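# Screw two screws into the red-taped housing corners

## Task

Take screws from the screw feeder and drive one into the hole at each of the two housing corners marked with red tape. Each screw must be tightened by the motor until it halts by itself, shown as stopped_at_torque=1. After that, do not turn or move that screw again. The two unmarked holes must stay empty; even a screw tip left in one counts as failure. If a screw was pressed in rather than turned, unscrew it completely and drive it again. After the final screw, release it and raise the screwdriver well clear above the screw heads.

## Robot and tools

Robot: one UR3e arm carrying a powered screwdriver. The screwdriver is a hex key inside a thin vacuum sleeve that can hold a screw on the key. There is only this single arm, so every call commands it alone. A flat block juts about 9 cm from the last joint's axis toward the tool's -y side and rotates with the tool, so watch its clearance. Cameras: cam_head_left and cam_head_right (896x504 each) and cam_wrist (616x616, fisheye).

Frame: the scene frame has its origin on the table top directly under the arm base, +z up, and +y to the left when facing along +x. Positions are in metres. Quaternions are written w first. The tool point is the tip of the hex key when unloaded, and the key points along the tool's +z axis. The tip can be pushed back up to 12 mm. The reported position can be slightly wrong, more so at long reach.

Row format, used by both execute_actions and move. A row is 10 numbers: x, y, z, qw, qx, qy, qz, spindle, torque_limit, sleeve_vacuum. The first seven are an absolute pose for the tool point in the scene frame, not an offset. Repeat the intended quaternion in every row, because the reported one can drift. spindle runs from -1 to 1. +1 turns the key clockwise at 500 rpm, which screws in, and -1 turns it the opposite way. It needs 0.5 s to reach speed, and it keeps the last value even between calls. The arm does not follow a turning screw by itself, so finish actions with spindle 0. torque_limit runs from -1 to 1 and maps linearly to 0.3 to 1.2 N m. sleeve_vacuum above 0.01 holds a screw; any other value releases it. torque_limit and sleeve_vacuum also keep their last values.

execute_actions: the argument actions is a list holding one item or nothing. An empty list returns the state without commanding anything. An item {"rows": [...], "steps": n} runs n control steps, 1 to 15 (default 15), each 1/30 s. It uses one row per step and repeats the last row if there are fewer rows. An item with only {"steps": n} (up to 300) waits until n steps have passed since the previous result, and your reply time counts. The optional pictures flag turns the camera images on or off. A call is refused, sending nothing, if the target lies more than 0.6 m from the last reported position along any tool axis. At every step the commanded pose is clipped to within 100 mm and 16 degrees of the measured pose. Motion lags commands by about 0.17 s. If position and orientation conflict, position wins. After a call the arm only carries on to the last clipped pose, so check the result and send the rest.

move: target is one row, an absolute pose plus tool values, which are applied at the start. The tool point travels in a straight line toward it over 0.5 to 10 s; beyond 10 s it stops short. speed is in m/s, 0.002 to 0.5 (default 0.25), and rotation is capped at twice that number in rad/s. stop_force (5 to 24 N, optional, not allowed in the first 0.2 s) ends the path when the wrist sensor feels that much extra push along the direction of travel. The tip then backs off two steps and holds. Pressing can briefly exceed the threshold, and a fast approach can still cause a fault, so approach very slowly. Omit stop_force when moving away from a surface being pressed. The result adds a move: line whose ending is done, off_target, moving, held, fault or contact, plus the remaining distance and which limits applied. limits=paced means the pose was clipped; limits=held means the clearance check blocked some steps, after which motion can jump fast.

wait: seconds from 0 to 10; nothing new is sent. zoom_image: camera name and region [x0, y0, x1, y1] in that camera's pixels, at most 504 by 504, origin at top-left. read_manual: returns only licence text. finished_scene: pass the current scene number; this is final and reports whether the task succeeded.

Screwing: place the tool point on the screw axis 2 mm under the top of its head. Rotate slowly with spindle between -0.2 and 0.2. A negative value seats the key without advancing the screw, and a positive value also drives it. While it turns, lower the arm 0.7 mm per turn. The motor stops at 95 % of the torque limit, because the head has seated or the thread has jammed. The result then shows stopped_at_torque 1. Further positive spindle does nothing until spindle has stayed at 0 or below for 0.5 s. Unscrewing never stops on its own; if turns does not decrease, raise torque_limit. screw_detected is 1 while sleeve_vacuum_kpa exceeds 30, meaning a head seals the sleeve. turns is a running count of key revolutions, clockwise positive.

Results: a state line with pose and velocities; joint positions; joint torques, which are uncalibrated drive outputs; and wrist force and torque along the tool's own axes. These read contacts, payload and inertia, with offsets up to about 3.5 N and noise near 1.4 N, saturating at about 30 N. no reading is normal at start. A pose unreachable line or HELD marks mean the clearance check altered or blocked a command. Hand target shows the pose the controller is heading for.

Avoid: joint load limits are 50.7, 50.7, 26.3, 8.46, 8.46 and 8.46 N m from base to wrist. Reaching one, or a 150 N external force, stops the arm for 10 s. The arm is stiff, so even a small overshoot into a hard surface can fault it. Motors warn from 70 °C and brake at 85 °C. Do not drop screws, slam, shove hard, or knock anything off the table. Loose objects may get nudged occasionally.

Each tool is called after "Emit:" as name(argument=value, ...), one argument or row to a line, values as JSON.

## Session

Emit:
execute_actions(
  actions=[],
)

Scene clock: 0.00 s of 6600.00 s.
end_effector_position=(+0.2912, +0.0272, +0.2990) sleeve_vacuum_kpa=0 screw_detected=0 stopped_at_torque=0 turns=0.00 end_effector_quat_wxyz=(-0.087, +0.750, +0.652, -0.064) end_effector_velocity=(+0.000, -0.000, +0.000) end_effector_angular_velocity=(-0.000, -0.001, +0.000)
Joint positions: [-0.576 -1.583  0.669 -0.656 -1.57  -0.577]
Joint velocities: [ 0.     0.    -0.001  0.     0.     0.   ]
Joint torques (N m, as the arm reports them, + toward a larger angle): no reading
Wrist force (N, on the end effector, along its own x y z axes, offset not removed): no reading
Wrist torque (N m, same axes, about the end effector's origin, offset not removed): no reading
Hand target: +0.291, +0.027, +0.299; -0.087, +0.750, +0.652, -0.064

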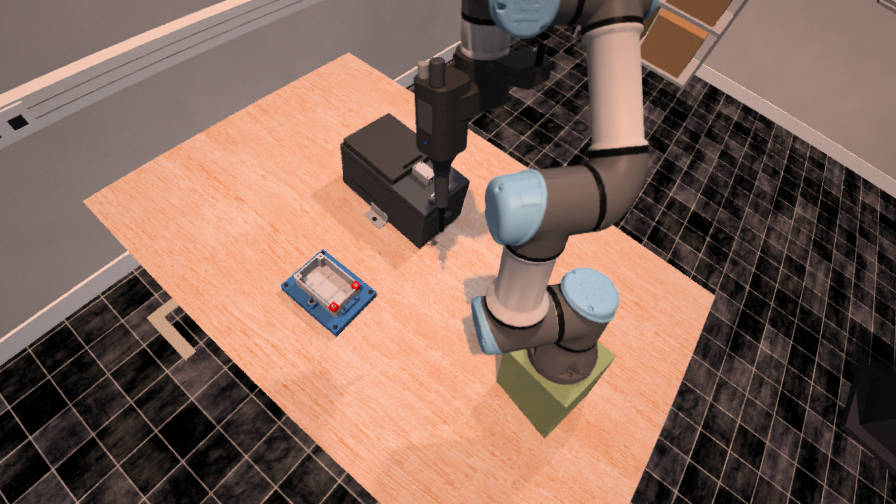

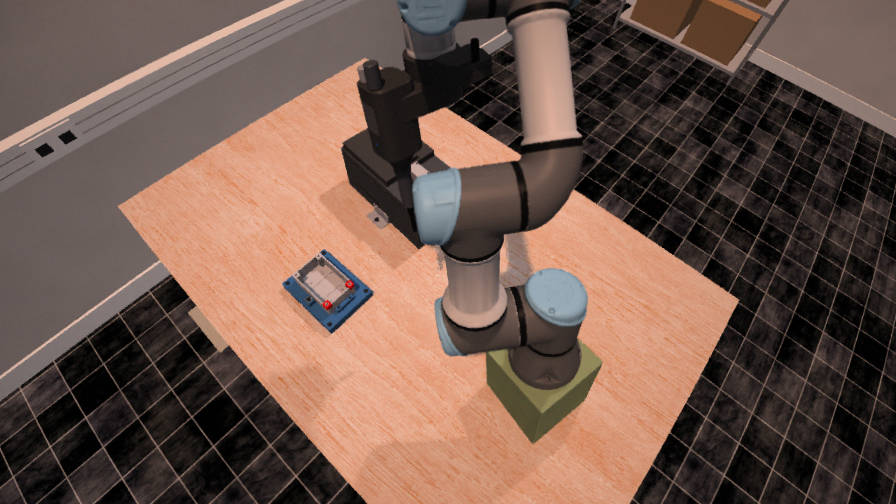

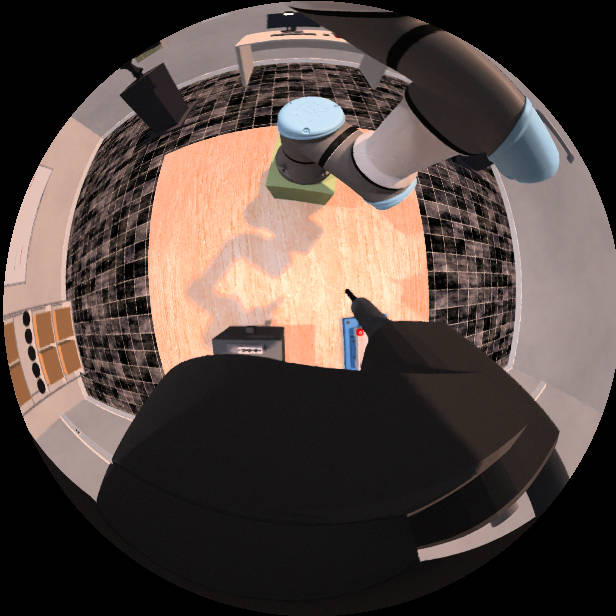

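Emit:
zoom_image(
  camera="cam_head_left",
  region=[280, 245, 380, 340],
)

Emit:
zoom_image(
  camera="cam_head_left",
  region=[400, 150, 480, 230],
)

Region (280, 245, 380, 340) of cam_head_left's 896x504 image, scaled by 5.040, with more detail than that image has; it fills the top 479 rows of this view, and the rest is white.

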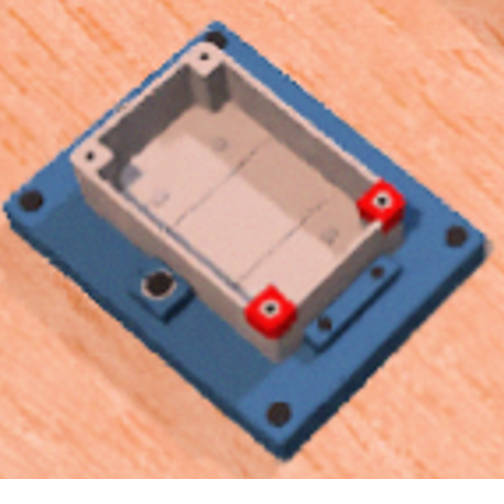

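Region (400, 150, 480, 230) of cam_head_left's 896x504 image, scaled by 6.300, with more detail than that image has.

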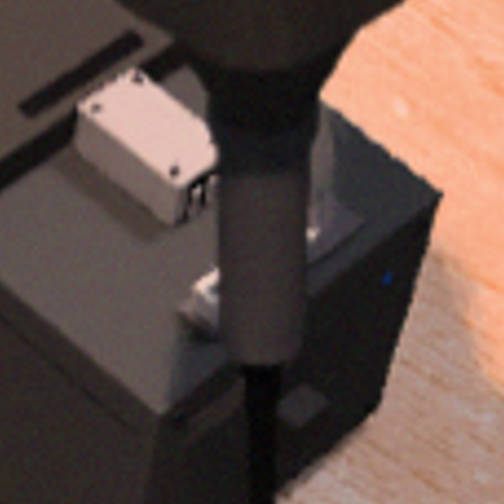

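Emit:
move(
  target=[0.409, -0.1315, 0.19, 0, 0.7071, 0.7071, 0, 0, 0, 1],
  speed=0.2,
)

Emit:
zoom_image(
  camera="cam_wrist",
  region=[316, 265, 366, 315],
)

Emit:
zoom_image(
  camera="cam_head_left",
  region=[422, 168, 458, 204],
)

Scene clock: 11.53 s of 6600.00 s.
end_effector_position=(+0.4090, -0.1314, +0.1901) sleeve_vacuum_kpa=14 screw_detected=0 stopped_at_torque=0 turns=0.00 end_effector_quat_wxyz=(+0.000, +0.707, +0.707, -0.000) end_effector_velocity=(+0.001, -0.001, -0.001) end_effector_angular_velocity=(+0.001, -0.002, +0.001)
Joint positions: [-0.759 -1.315  0.915 -1.341 -1.436 -0.888]
Joint velocities: [-0.001  0.005 -0.002 -0.004  0.002 -0.002]
Joint torques (N m, as the arm reports them, + toward a larger angle): [ -3.05 -16.04 -14.4   -2.71   1.34  -1.22]
Wrist force (N, on the end effector, along its own x y z axes, offset not removed): [2.9 0.6 -0.9]
Wrist torque (N m, same axes, about the end effector's origin, offset not removed): [0.20 -0.91 -0.06]
Hand target: +0.409, -0.131, +0.190; +0.000, +0.707, +0.707, -0.000
Off the commanded pose: 0.000 m, 0 deg.
After step 90, 6.87 s passed at rest.
move: done

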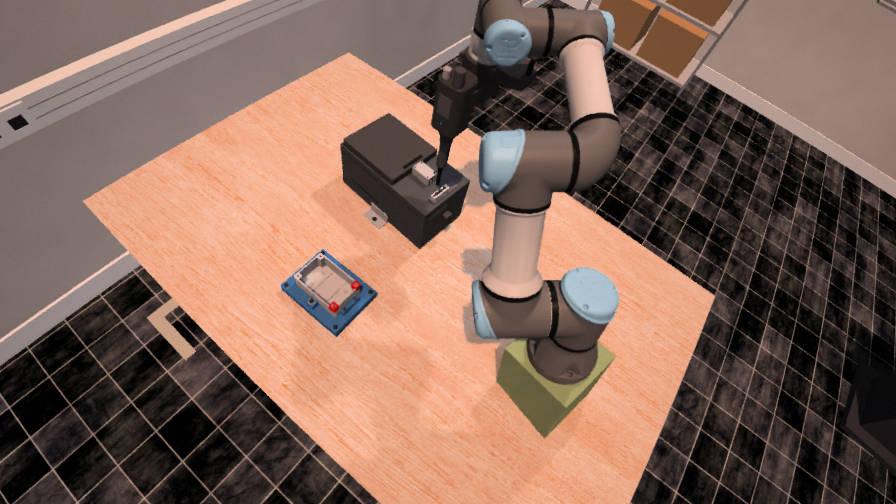

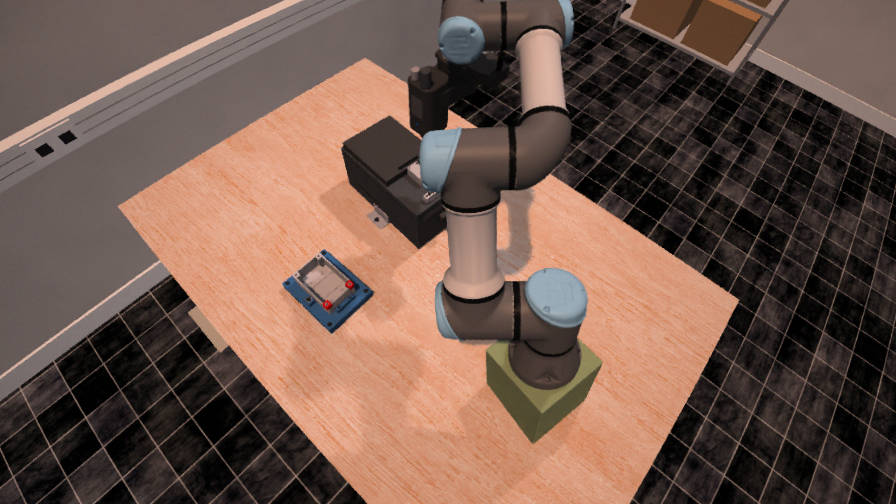

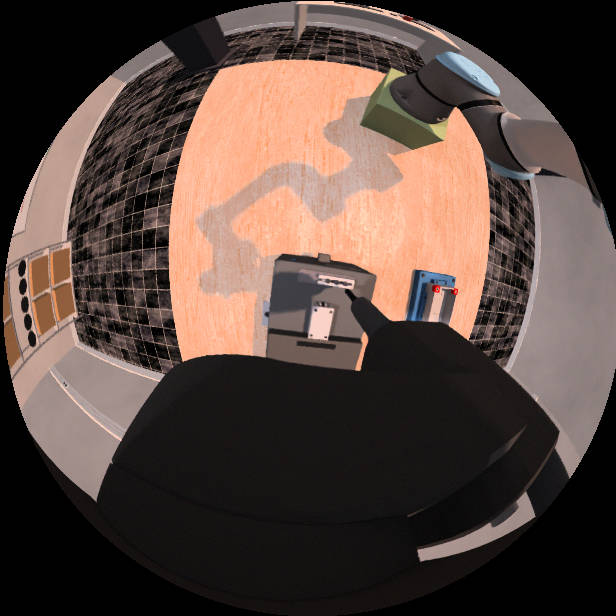

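Region (316, 265, 366, 315) of cam_wrist's 616x616 image, scaled by 10.080, with more detail than that image has.

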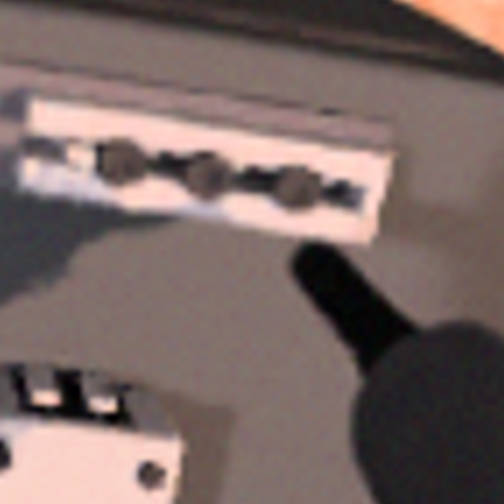

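Region (422, 168, 458, 204) of cam_head_left's 896x504 image, scaled by 14.000, with more detail than that image has.

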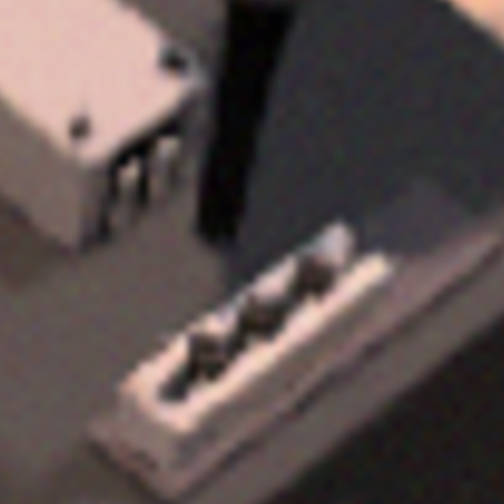

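Emit:
move(
  target=[0.4053, -0.1280, 0.172, 0, 0.7071, 0.7071, 0, 0, 0, 1],
  speed=0.04,
)

Emit:
zoom_image(
  camera="cam_wrist",
  region=[316, 265, 366, 315],
)

Emit:
move(
  target=[0.4053, -0.1280, 0.164, 0, 0.7071, 0.7071, 0, -0.15, 0, 1],
  speed=0.007,
  stop_force=10,
)

Emit:
move(
  target=[0.4053, -0.1280, 0.19, 0, 0.7071, 0.7071, 0, 0, 0, 1],
  speed=0.05,
)

Emit:
zoom_image(
  camera="cam_wrist",
  region=[316, 265, 366, 315],
)

Scene clock: 20.33 s of 6600.00 s.
end_effector_position=(+0.4053, -0.1280, +0.1721) sleeve_vacuum_kpa=14 screw_detected=0 stopped_at_torque=0 turns=0.00 end_effector_quat_wxyz=(-0.000, +0.707, +0.707, -0.000) end_effector_velocity=(-0.000, +0.001, -0.001) end_effector_angular_velocity=(+0.000, -0.002, -0.001)
Joint positions: [-0.754 -1.351  1.054 -1.444 -1.437 -0.883]
Joint velocities: [-0.001 -0.006  0.016 -0.011  0.002  0.   ]
Joint torques (N m, as the arm reports them, + toward a larger angle): [ -2.75 -19.95  -9.68  -2.69   1.35   1.1 ]
Wrist force (N, on the end effector, along its own x y z axes, offset not removed): [1.6 0.2 -1.1]
Wrist torque (N m, same axes, about the end effector's origin, offset not removed): [0.09 -0.62 -0.03]
Hand target: +0.405, -0.128, +0.172; -0.000, +0.707, +0.707, -0.000
Off the commanded pose: 0.000 m, 0 deg.
After step 90, 4.97 s passed at rest.
move: done

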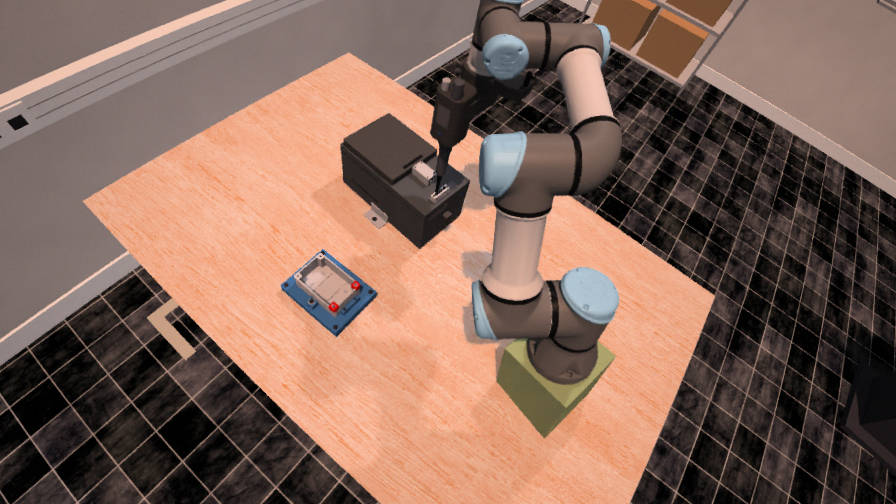

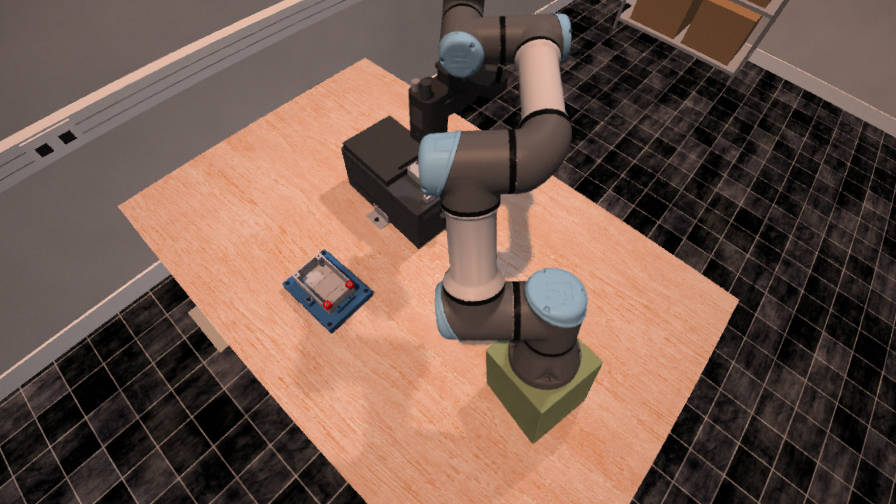

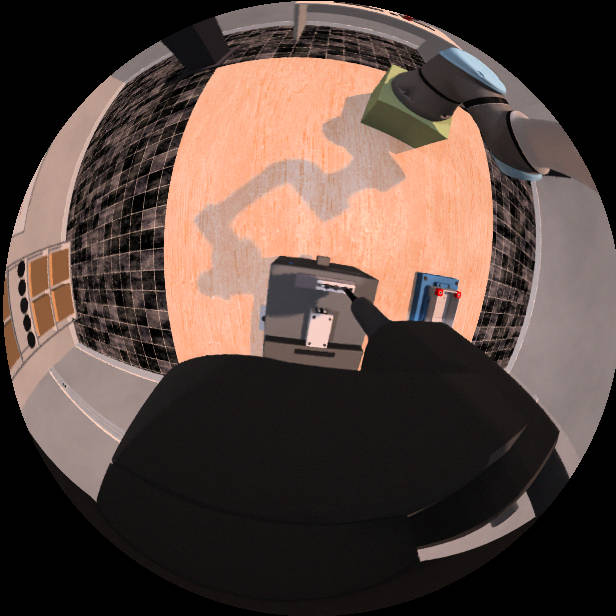

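Region (316, 265, 366, 315) of cam_wrist's 616x616 image, scaled by 10.080, with more detail than that image has.

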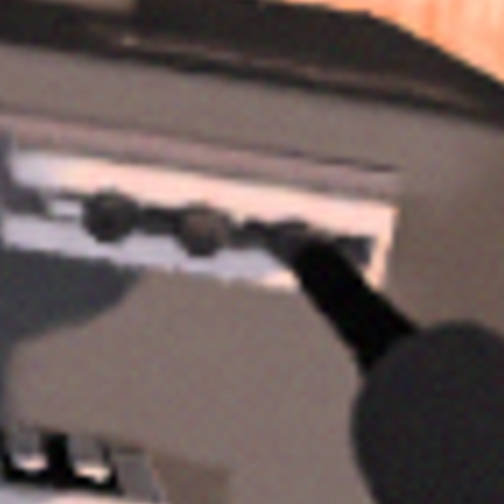

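Scene clock: 21.70 s of 6600.00 s.
end_effector_position=(+0.4053, -0.1280, +0.1641) sleeve_vacuum_kpa=40 screw_detected=1 stopped_at_torque=0 turns=-1.68 end_effector_quat_wxyz=(-0.000, +0.707, +0.707, -0.000) end_effector_velocity=(+0.000, +0.000, -0.001) end_effector_angular_velocity=(-0.000, -0.000, +0.001)
Joint positions: [-0.751 -1.354  1.096 -1.484 -1.437 -0.88 ]
Joint velocities: [ 0.001 -0.001  0.006 -0.006  0.     0.   ]
Joint torques (N m, as the arm reports them, + toward a larger angle): [  3.87 -19.31  -8.54  -2.86   0.89   1.3 ]
Wrist force (N, on the end effector, along its own x y z axes, offset not removed): [0.4 -2.3 -5.2]
Wrist torque (N m, same axes, about the end effector's origin, offset not removed): [0.08 -0.50 -0.08]
Hand target: +0.405, -0.128, +0.164; -0.000, +0.707, +0.707, -0.000
Off the commanded pose: 0.000 m, 0 deg.
move: done

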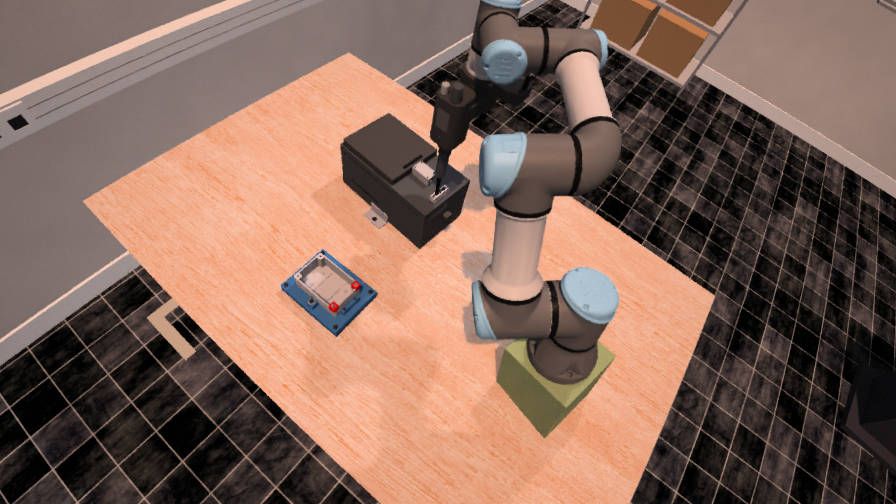

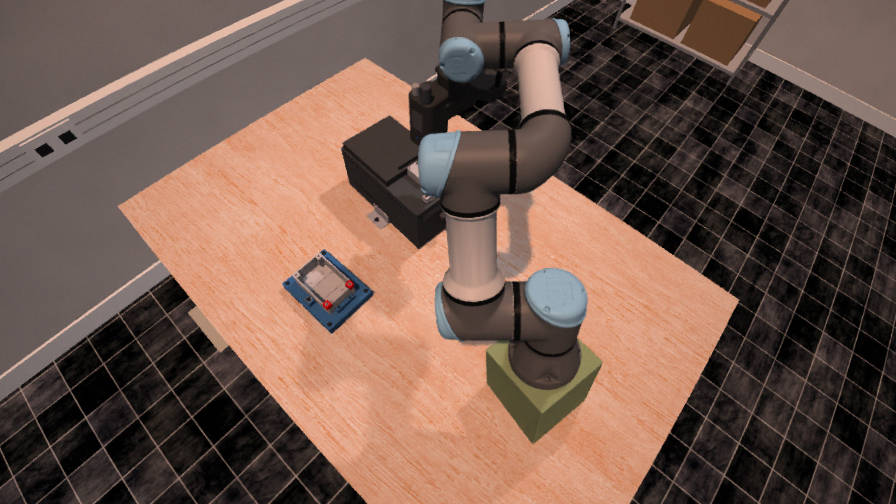

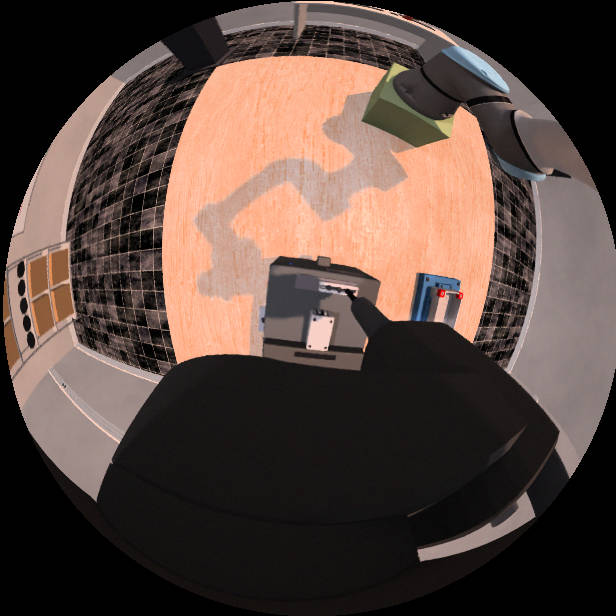

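Scene clock: 22.83 s of 6600.00 s.
end_effector_position=(+0.4053, -0.1280, +0.1899) sleeve_vacuum_kpa=39 screw_detected=1 stopped_at_torque=0 turns=-1.97 end_effector_quat_wxyz=(+0.000, +0.707, +0.707, +0.000) end_effector_velocity=(-0.000, -0.001, +0.002) end_effector_angular_velocity=(-0.001, +0.003, -0.002)
Joint positions: [-0.762 -1.342  0.956 -1.354 -1.435 -0.89 ]
Joint velocities: [-0.001  0.007 -0.02   0.014 -0.003  0.001]
Joint torques (N m, as the arm reports them, + toward a larger angle): [ -1.94 -15.05 -14.16  -0.91  -0.12  -1.21]
Wrist force (N, on the end effector, along its own x y z axes, offset not removed): [2.8 0.7 -2.5]
Wrist torque (N m, same axes, about the end effector's origin, offset not removed): [0.15 -0.95 -0.09]
Hand target: +0.405, -0.128, +0.190; +0.000, +0.707, +0.707, +0.000
Off the commanded pose: 0.000 m, 0 deg.
move: done

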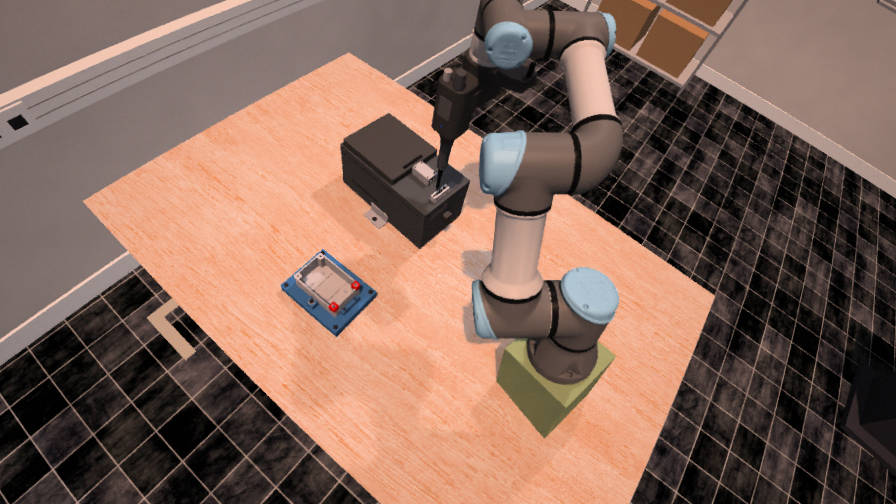

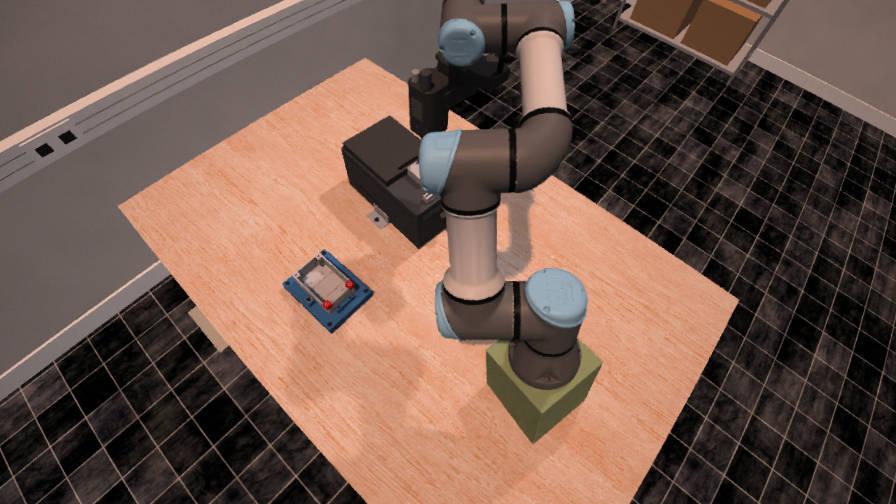

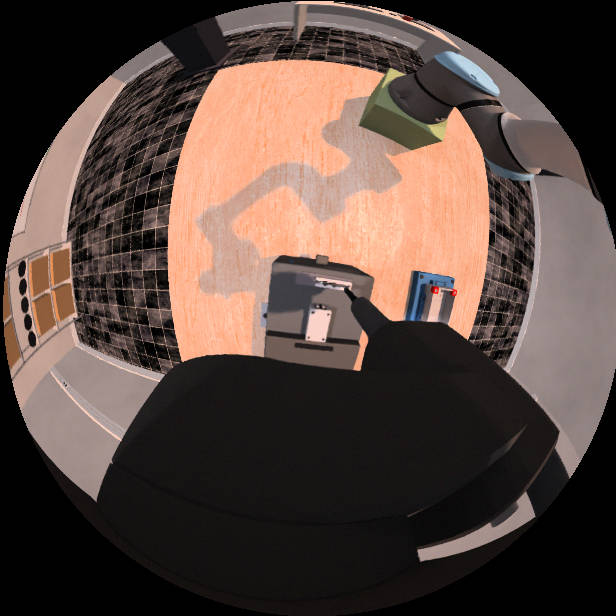

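Region (316, 265, 366, 315) of cam_wrist's 616x616 image, scaled by 10.080, with more detail than that image has.

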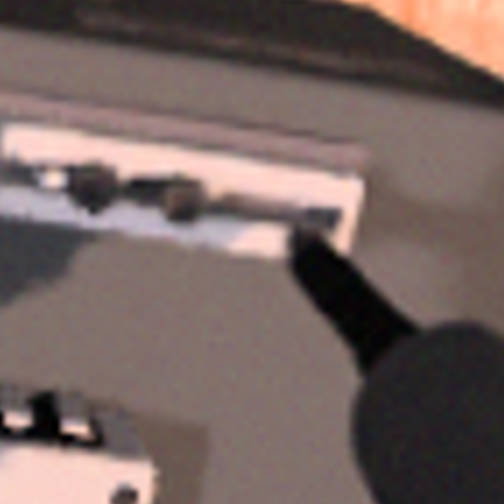

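Emit:
move(
  target=[0.4168, 0.1166, 0.09, 0, 0.7071, 0.7071, 0, 0, 0, 1],
  speed=0.18,
)

Emit:
zoom_image(
  camera="cam_wrist",
  region=[326, 270, 362, 306],
)

Emit:
zoom_image(
  camera="cam_head_left",
  region=[340, 260, 372, 292],
)

Emit:
zoom_image(
  camera="cam_wrist",
  region=[330, 260, 410, 320],
)

Scene clock: 31.00 s of 6600.00 s.
end_effector_position=(+0.4165, +0.1162, +0.0900) sleeve_vacuum_kpa=39 screw_detected=1 stopped_at_torque=0 turns=-1.97 end_effector_quat_wxyz=(-0.000, +0.707, +0.707, -0.000) end_effector_velocity=(+0.001, +0.001, -0.001) end_effector_angular_velocity=(-0.002, -0.001, -0.001)
Joint positions: [-0.082 -1.445  1.609 -1.95  -1.571 -0.222]
Joint velocities: [ 0.007  0.005 -0.003 -0.003 -0.003  0.007]
Joint torques (N m, as the arm reports them, + toward a larger angle): [  4.6  -15.15 -14.51  -3.14   0.22   1.05]
Wrist force (N, on the end effector, along its own x y z axes, offset not removed): [2.9 1.3 -0.9]
Wrist torque (N m, same axes, about the end effector's origin, offset not removed): [0.33 -0.89 -0.19]
Hand target: +0.417, +0.116, +0.090; -0.000, +0.707, +0.707, -0.000
Off the commanded pose: 0.000 m, 0 deg.
After step 90, 3.17 s passed at rest.
move: done

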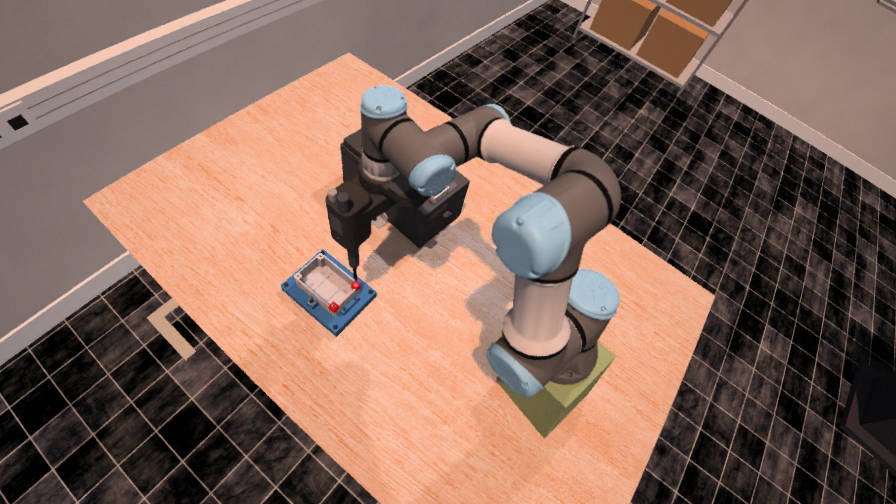

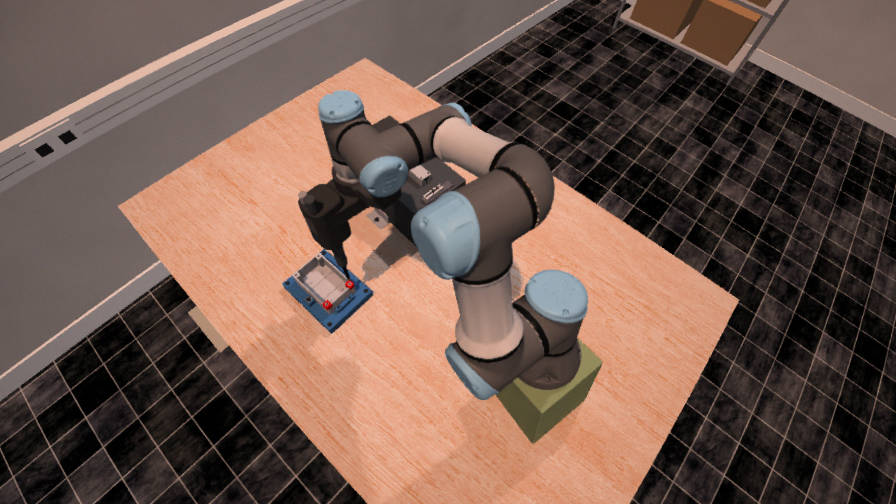

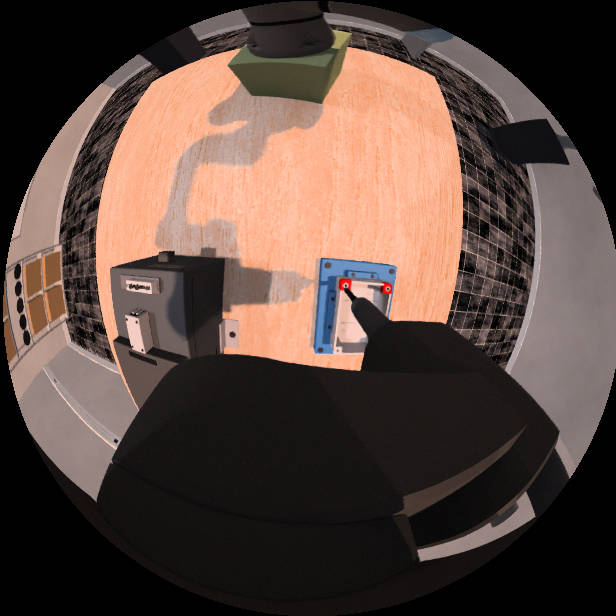

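Region (326, 270, 362, 306) of cam_wrist's 616x616 image, scaled by 14.000, with more detail than that image has.

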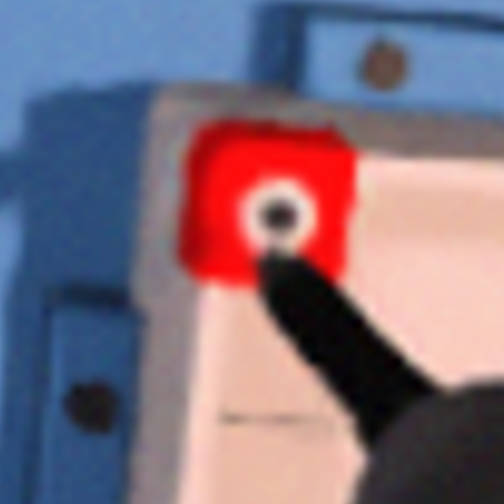

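Region (340, 260, 372, 292) of cam_head_left's 896x504 image, scaled by 15.750, with more detail than that image has.

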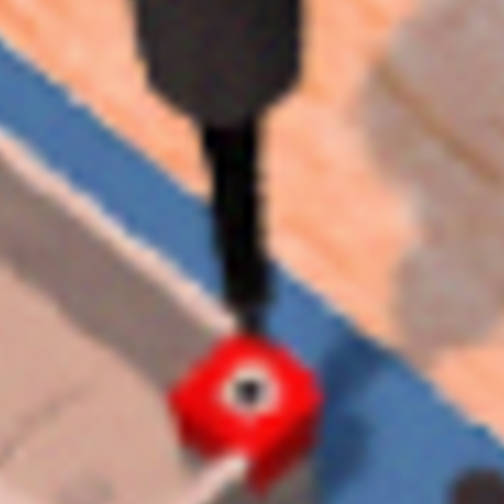

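Region (330, 260, 410, 320) of cam_wrist's 616x616 image, scaled by 6.300, with more detail than that image has; it fills the top 378 rows of this view, and the rest is white.

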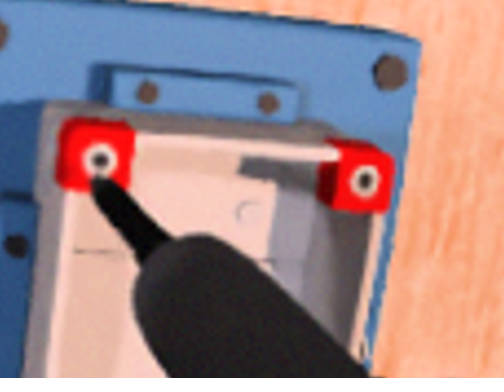

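Emit:
move(
  target=[0.4143, 0.1195, 0.09, 0, 0.7071, 0.7071, 0, 0, 0, 1],
  speed=0.02,
)

Emit:
zoom_image(
  camera="cam_wrist",
  region=[334, 276, 358, 300],
)

Emit:
zoom_image(
  camera="cam_head_left",
  region=[340, 260, 372, 292],
)

Emit:
zoom_image(
  camera="cam_head_right",
  region=[332, 260, 364, 292],
)

Scene clock: 43.53 s of 6600.00 s.
end_effector_position=(+0.4144, +0.1194, +0.0900) sleeve_vacuum_kpa=39 screw_detected=1 stopped_at_torque=0 turns=-1.97 end_effector_quat_wxyz=(-0.000, +0.707, +0.707, -0.000) end_effector_velocity=(-0.001, +0.000, -0.000) end_effector_angular_velocity=(-0.000, +0.001, -0.003)
Joint positions: [-0.074 -1.452  1.62  -1.955 -1.572 -0.215]
Joint velocities: [ 0.001 -0.002  0.005 -0.002 -0.     0.003]
Joint torques (N m, as the arm reports them, + toward a larger angle): [  5.79 -20.19  -9.57  -3.16   0.2    1.02]
Wrist force (N, on the end effector, along its own x y z axes, offset not removed): [0.8 1.9 -1.7]
Wrist torque (N m, same axes, about the end effector's origin, offset not removed): [0.59 -0.31 -0.23]
Hand target: +0.414, +0.119, +0.090; -0.000, +0.707, +0.707, -0.000
Off the commanded pose: 0.000 m, 0 deg.
After step 90, 8.83 s passed at rest.
move: done

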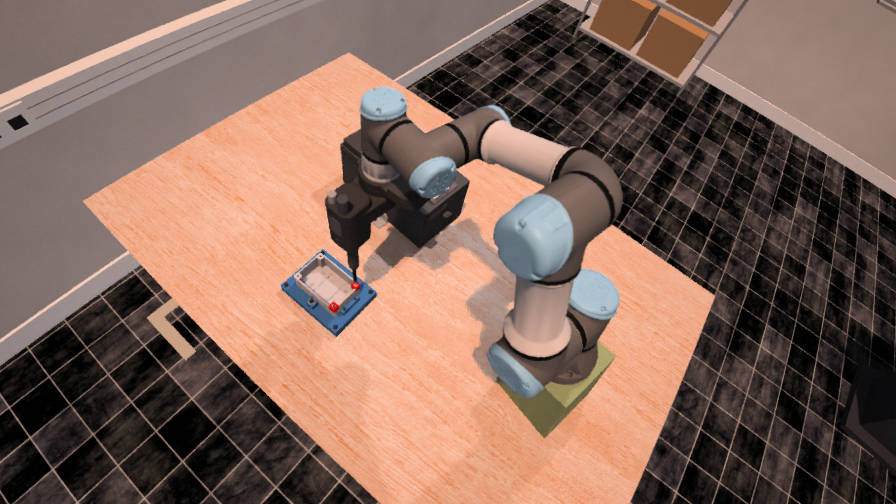

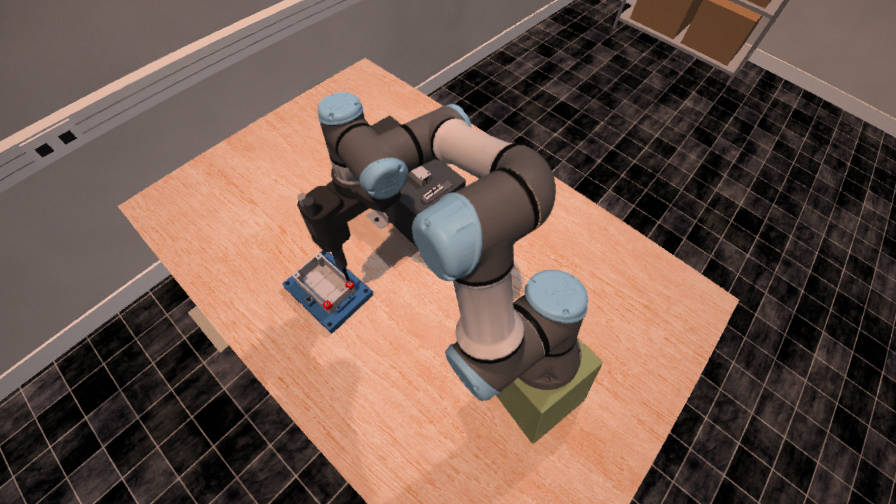

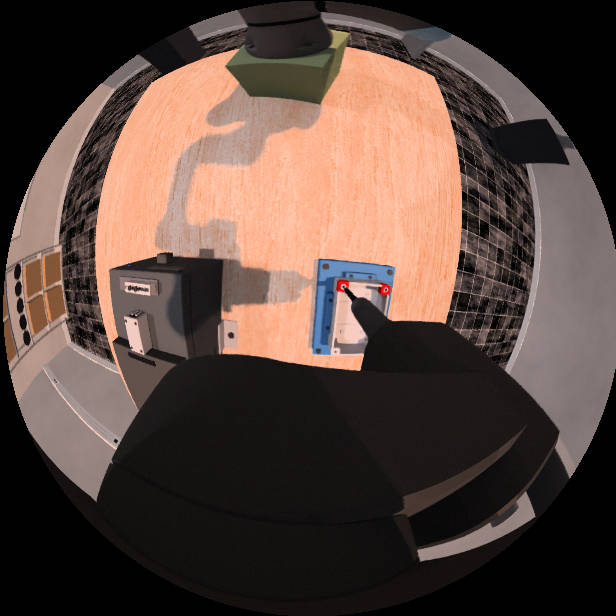

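Region (334, 276, 358, 300) of cam_wrist's 616x616 image, scaled by 21.000, with more detail than that image has.

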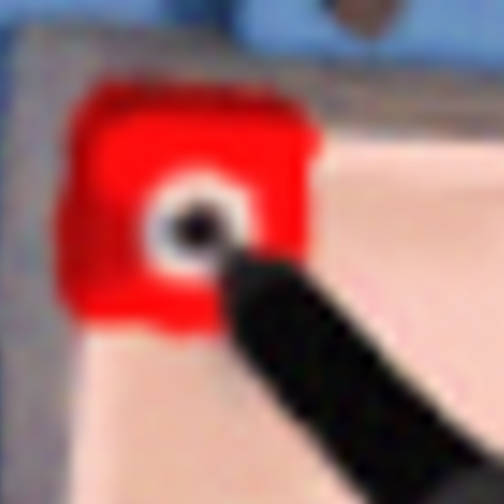

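Region (340, 260, 372, 292) of cam_head_left's 896x504 image, scaled by 15.750, with more detail than that image has.

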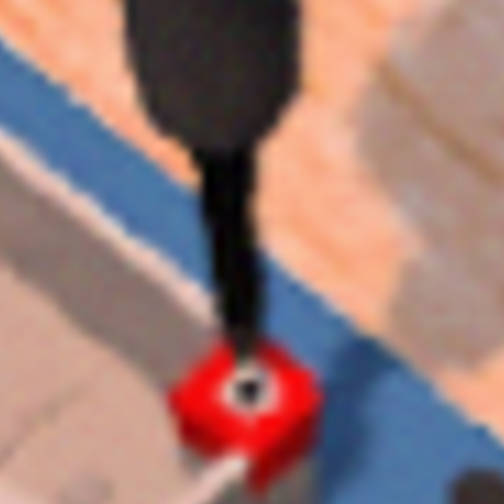

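Region (332, 260, 364, 292) of cam_head_right's 896x504 image, scaled by 15.750, with more detail than that image has.

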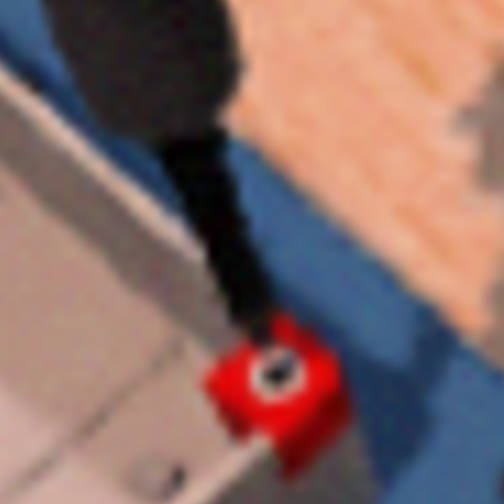

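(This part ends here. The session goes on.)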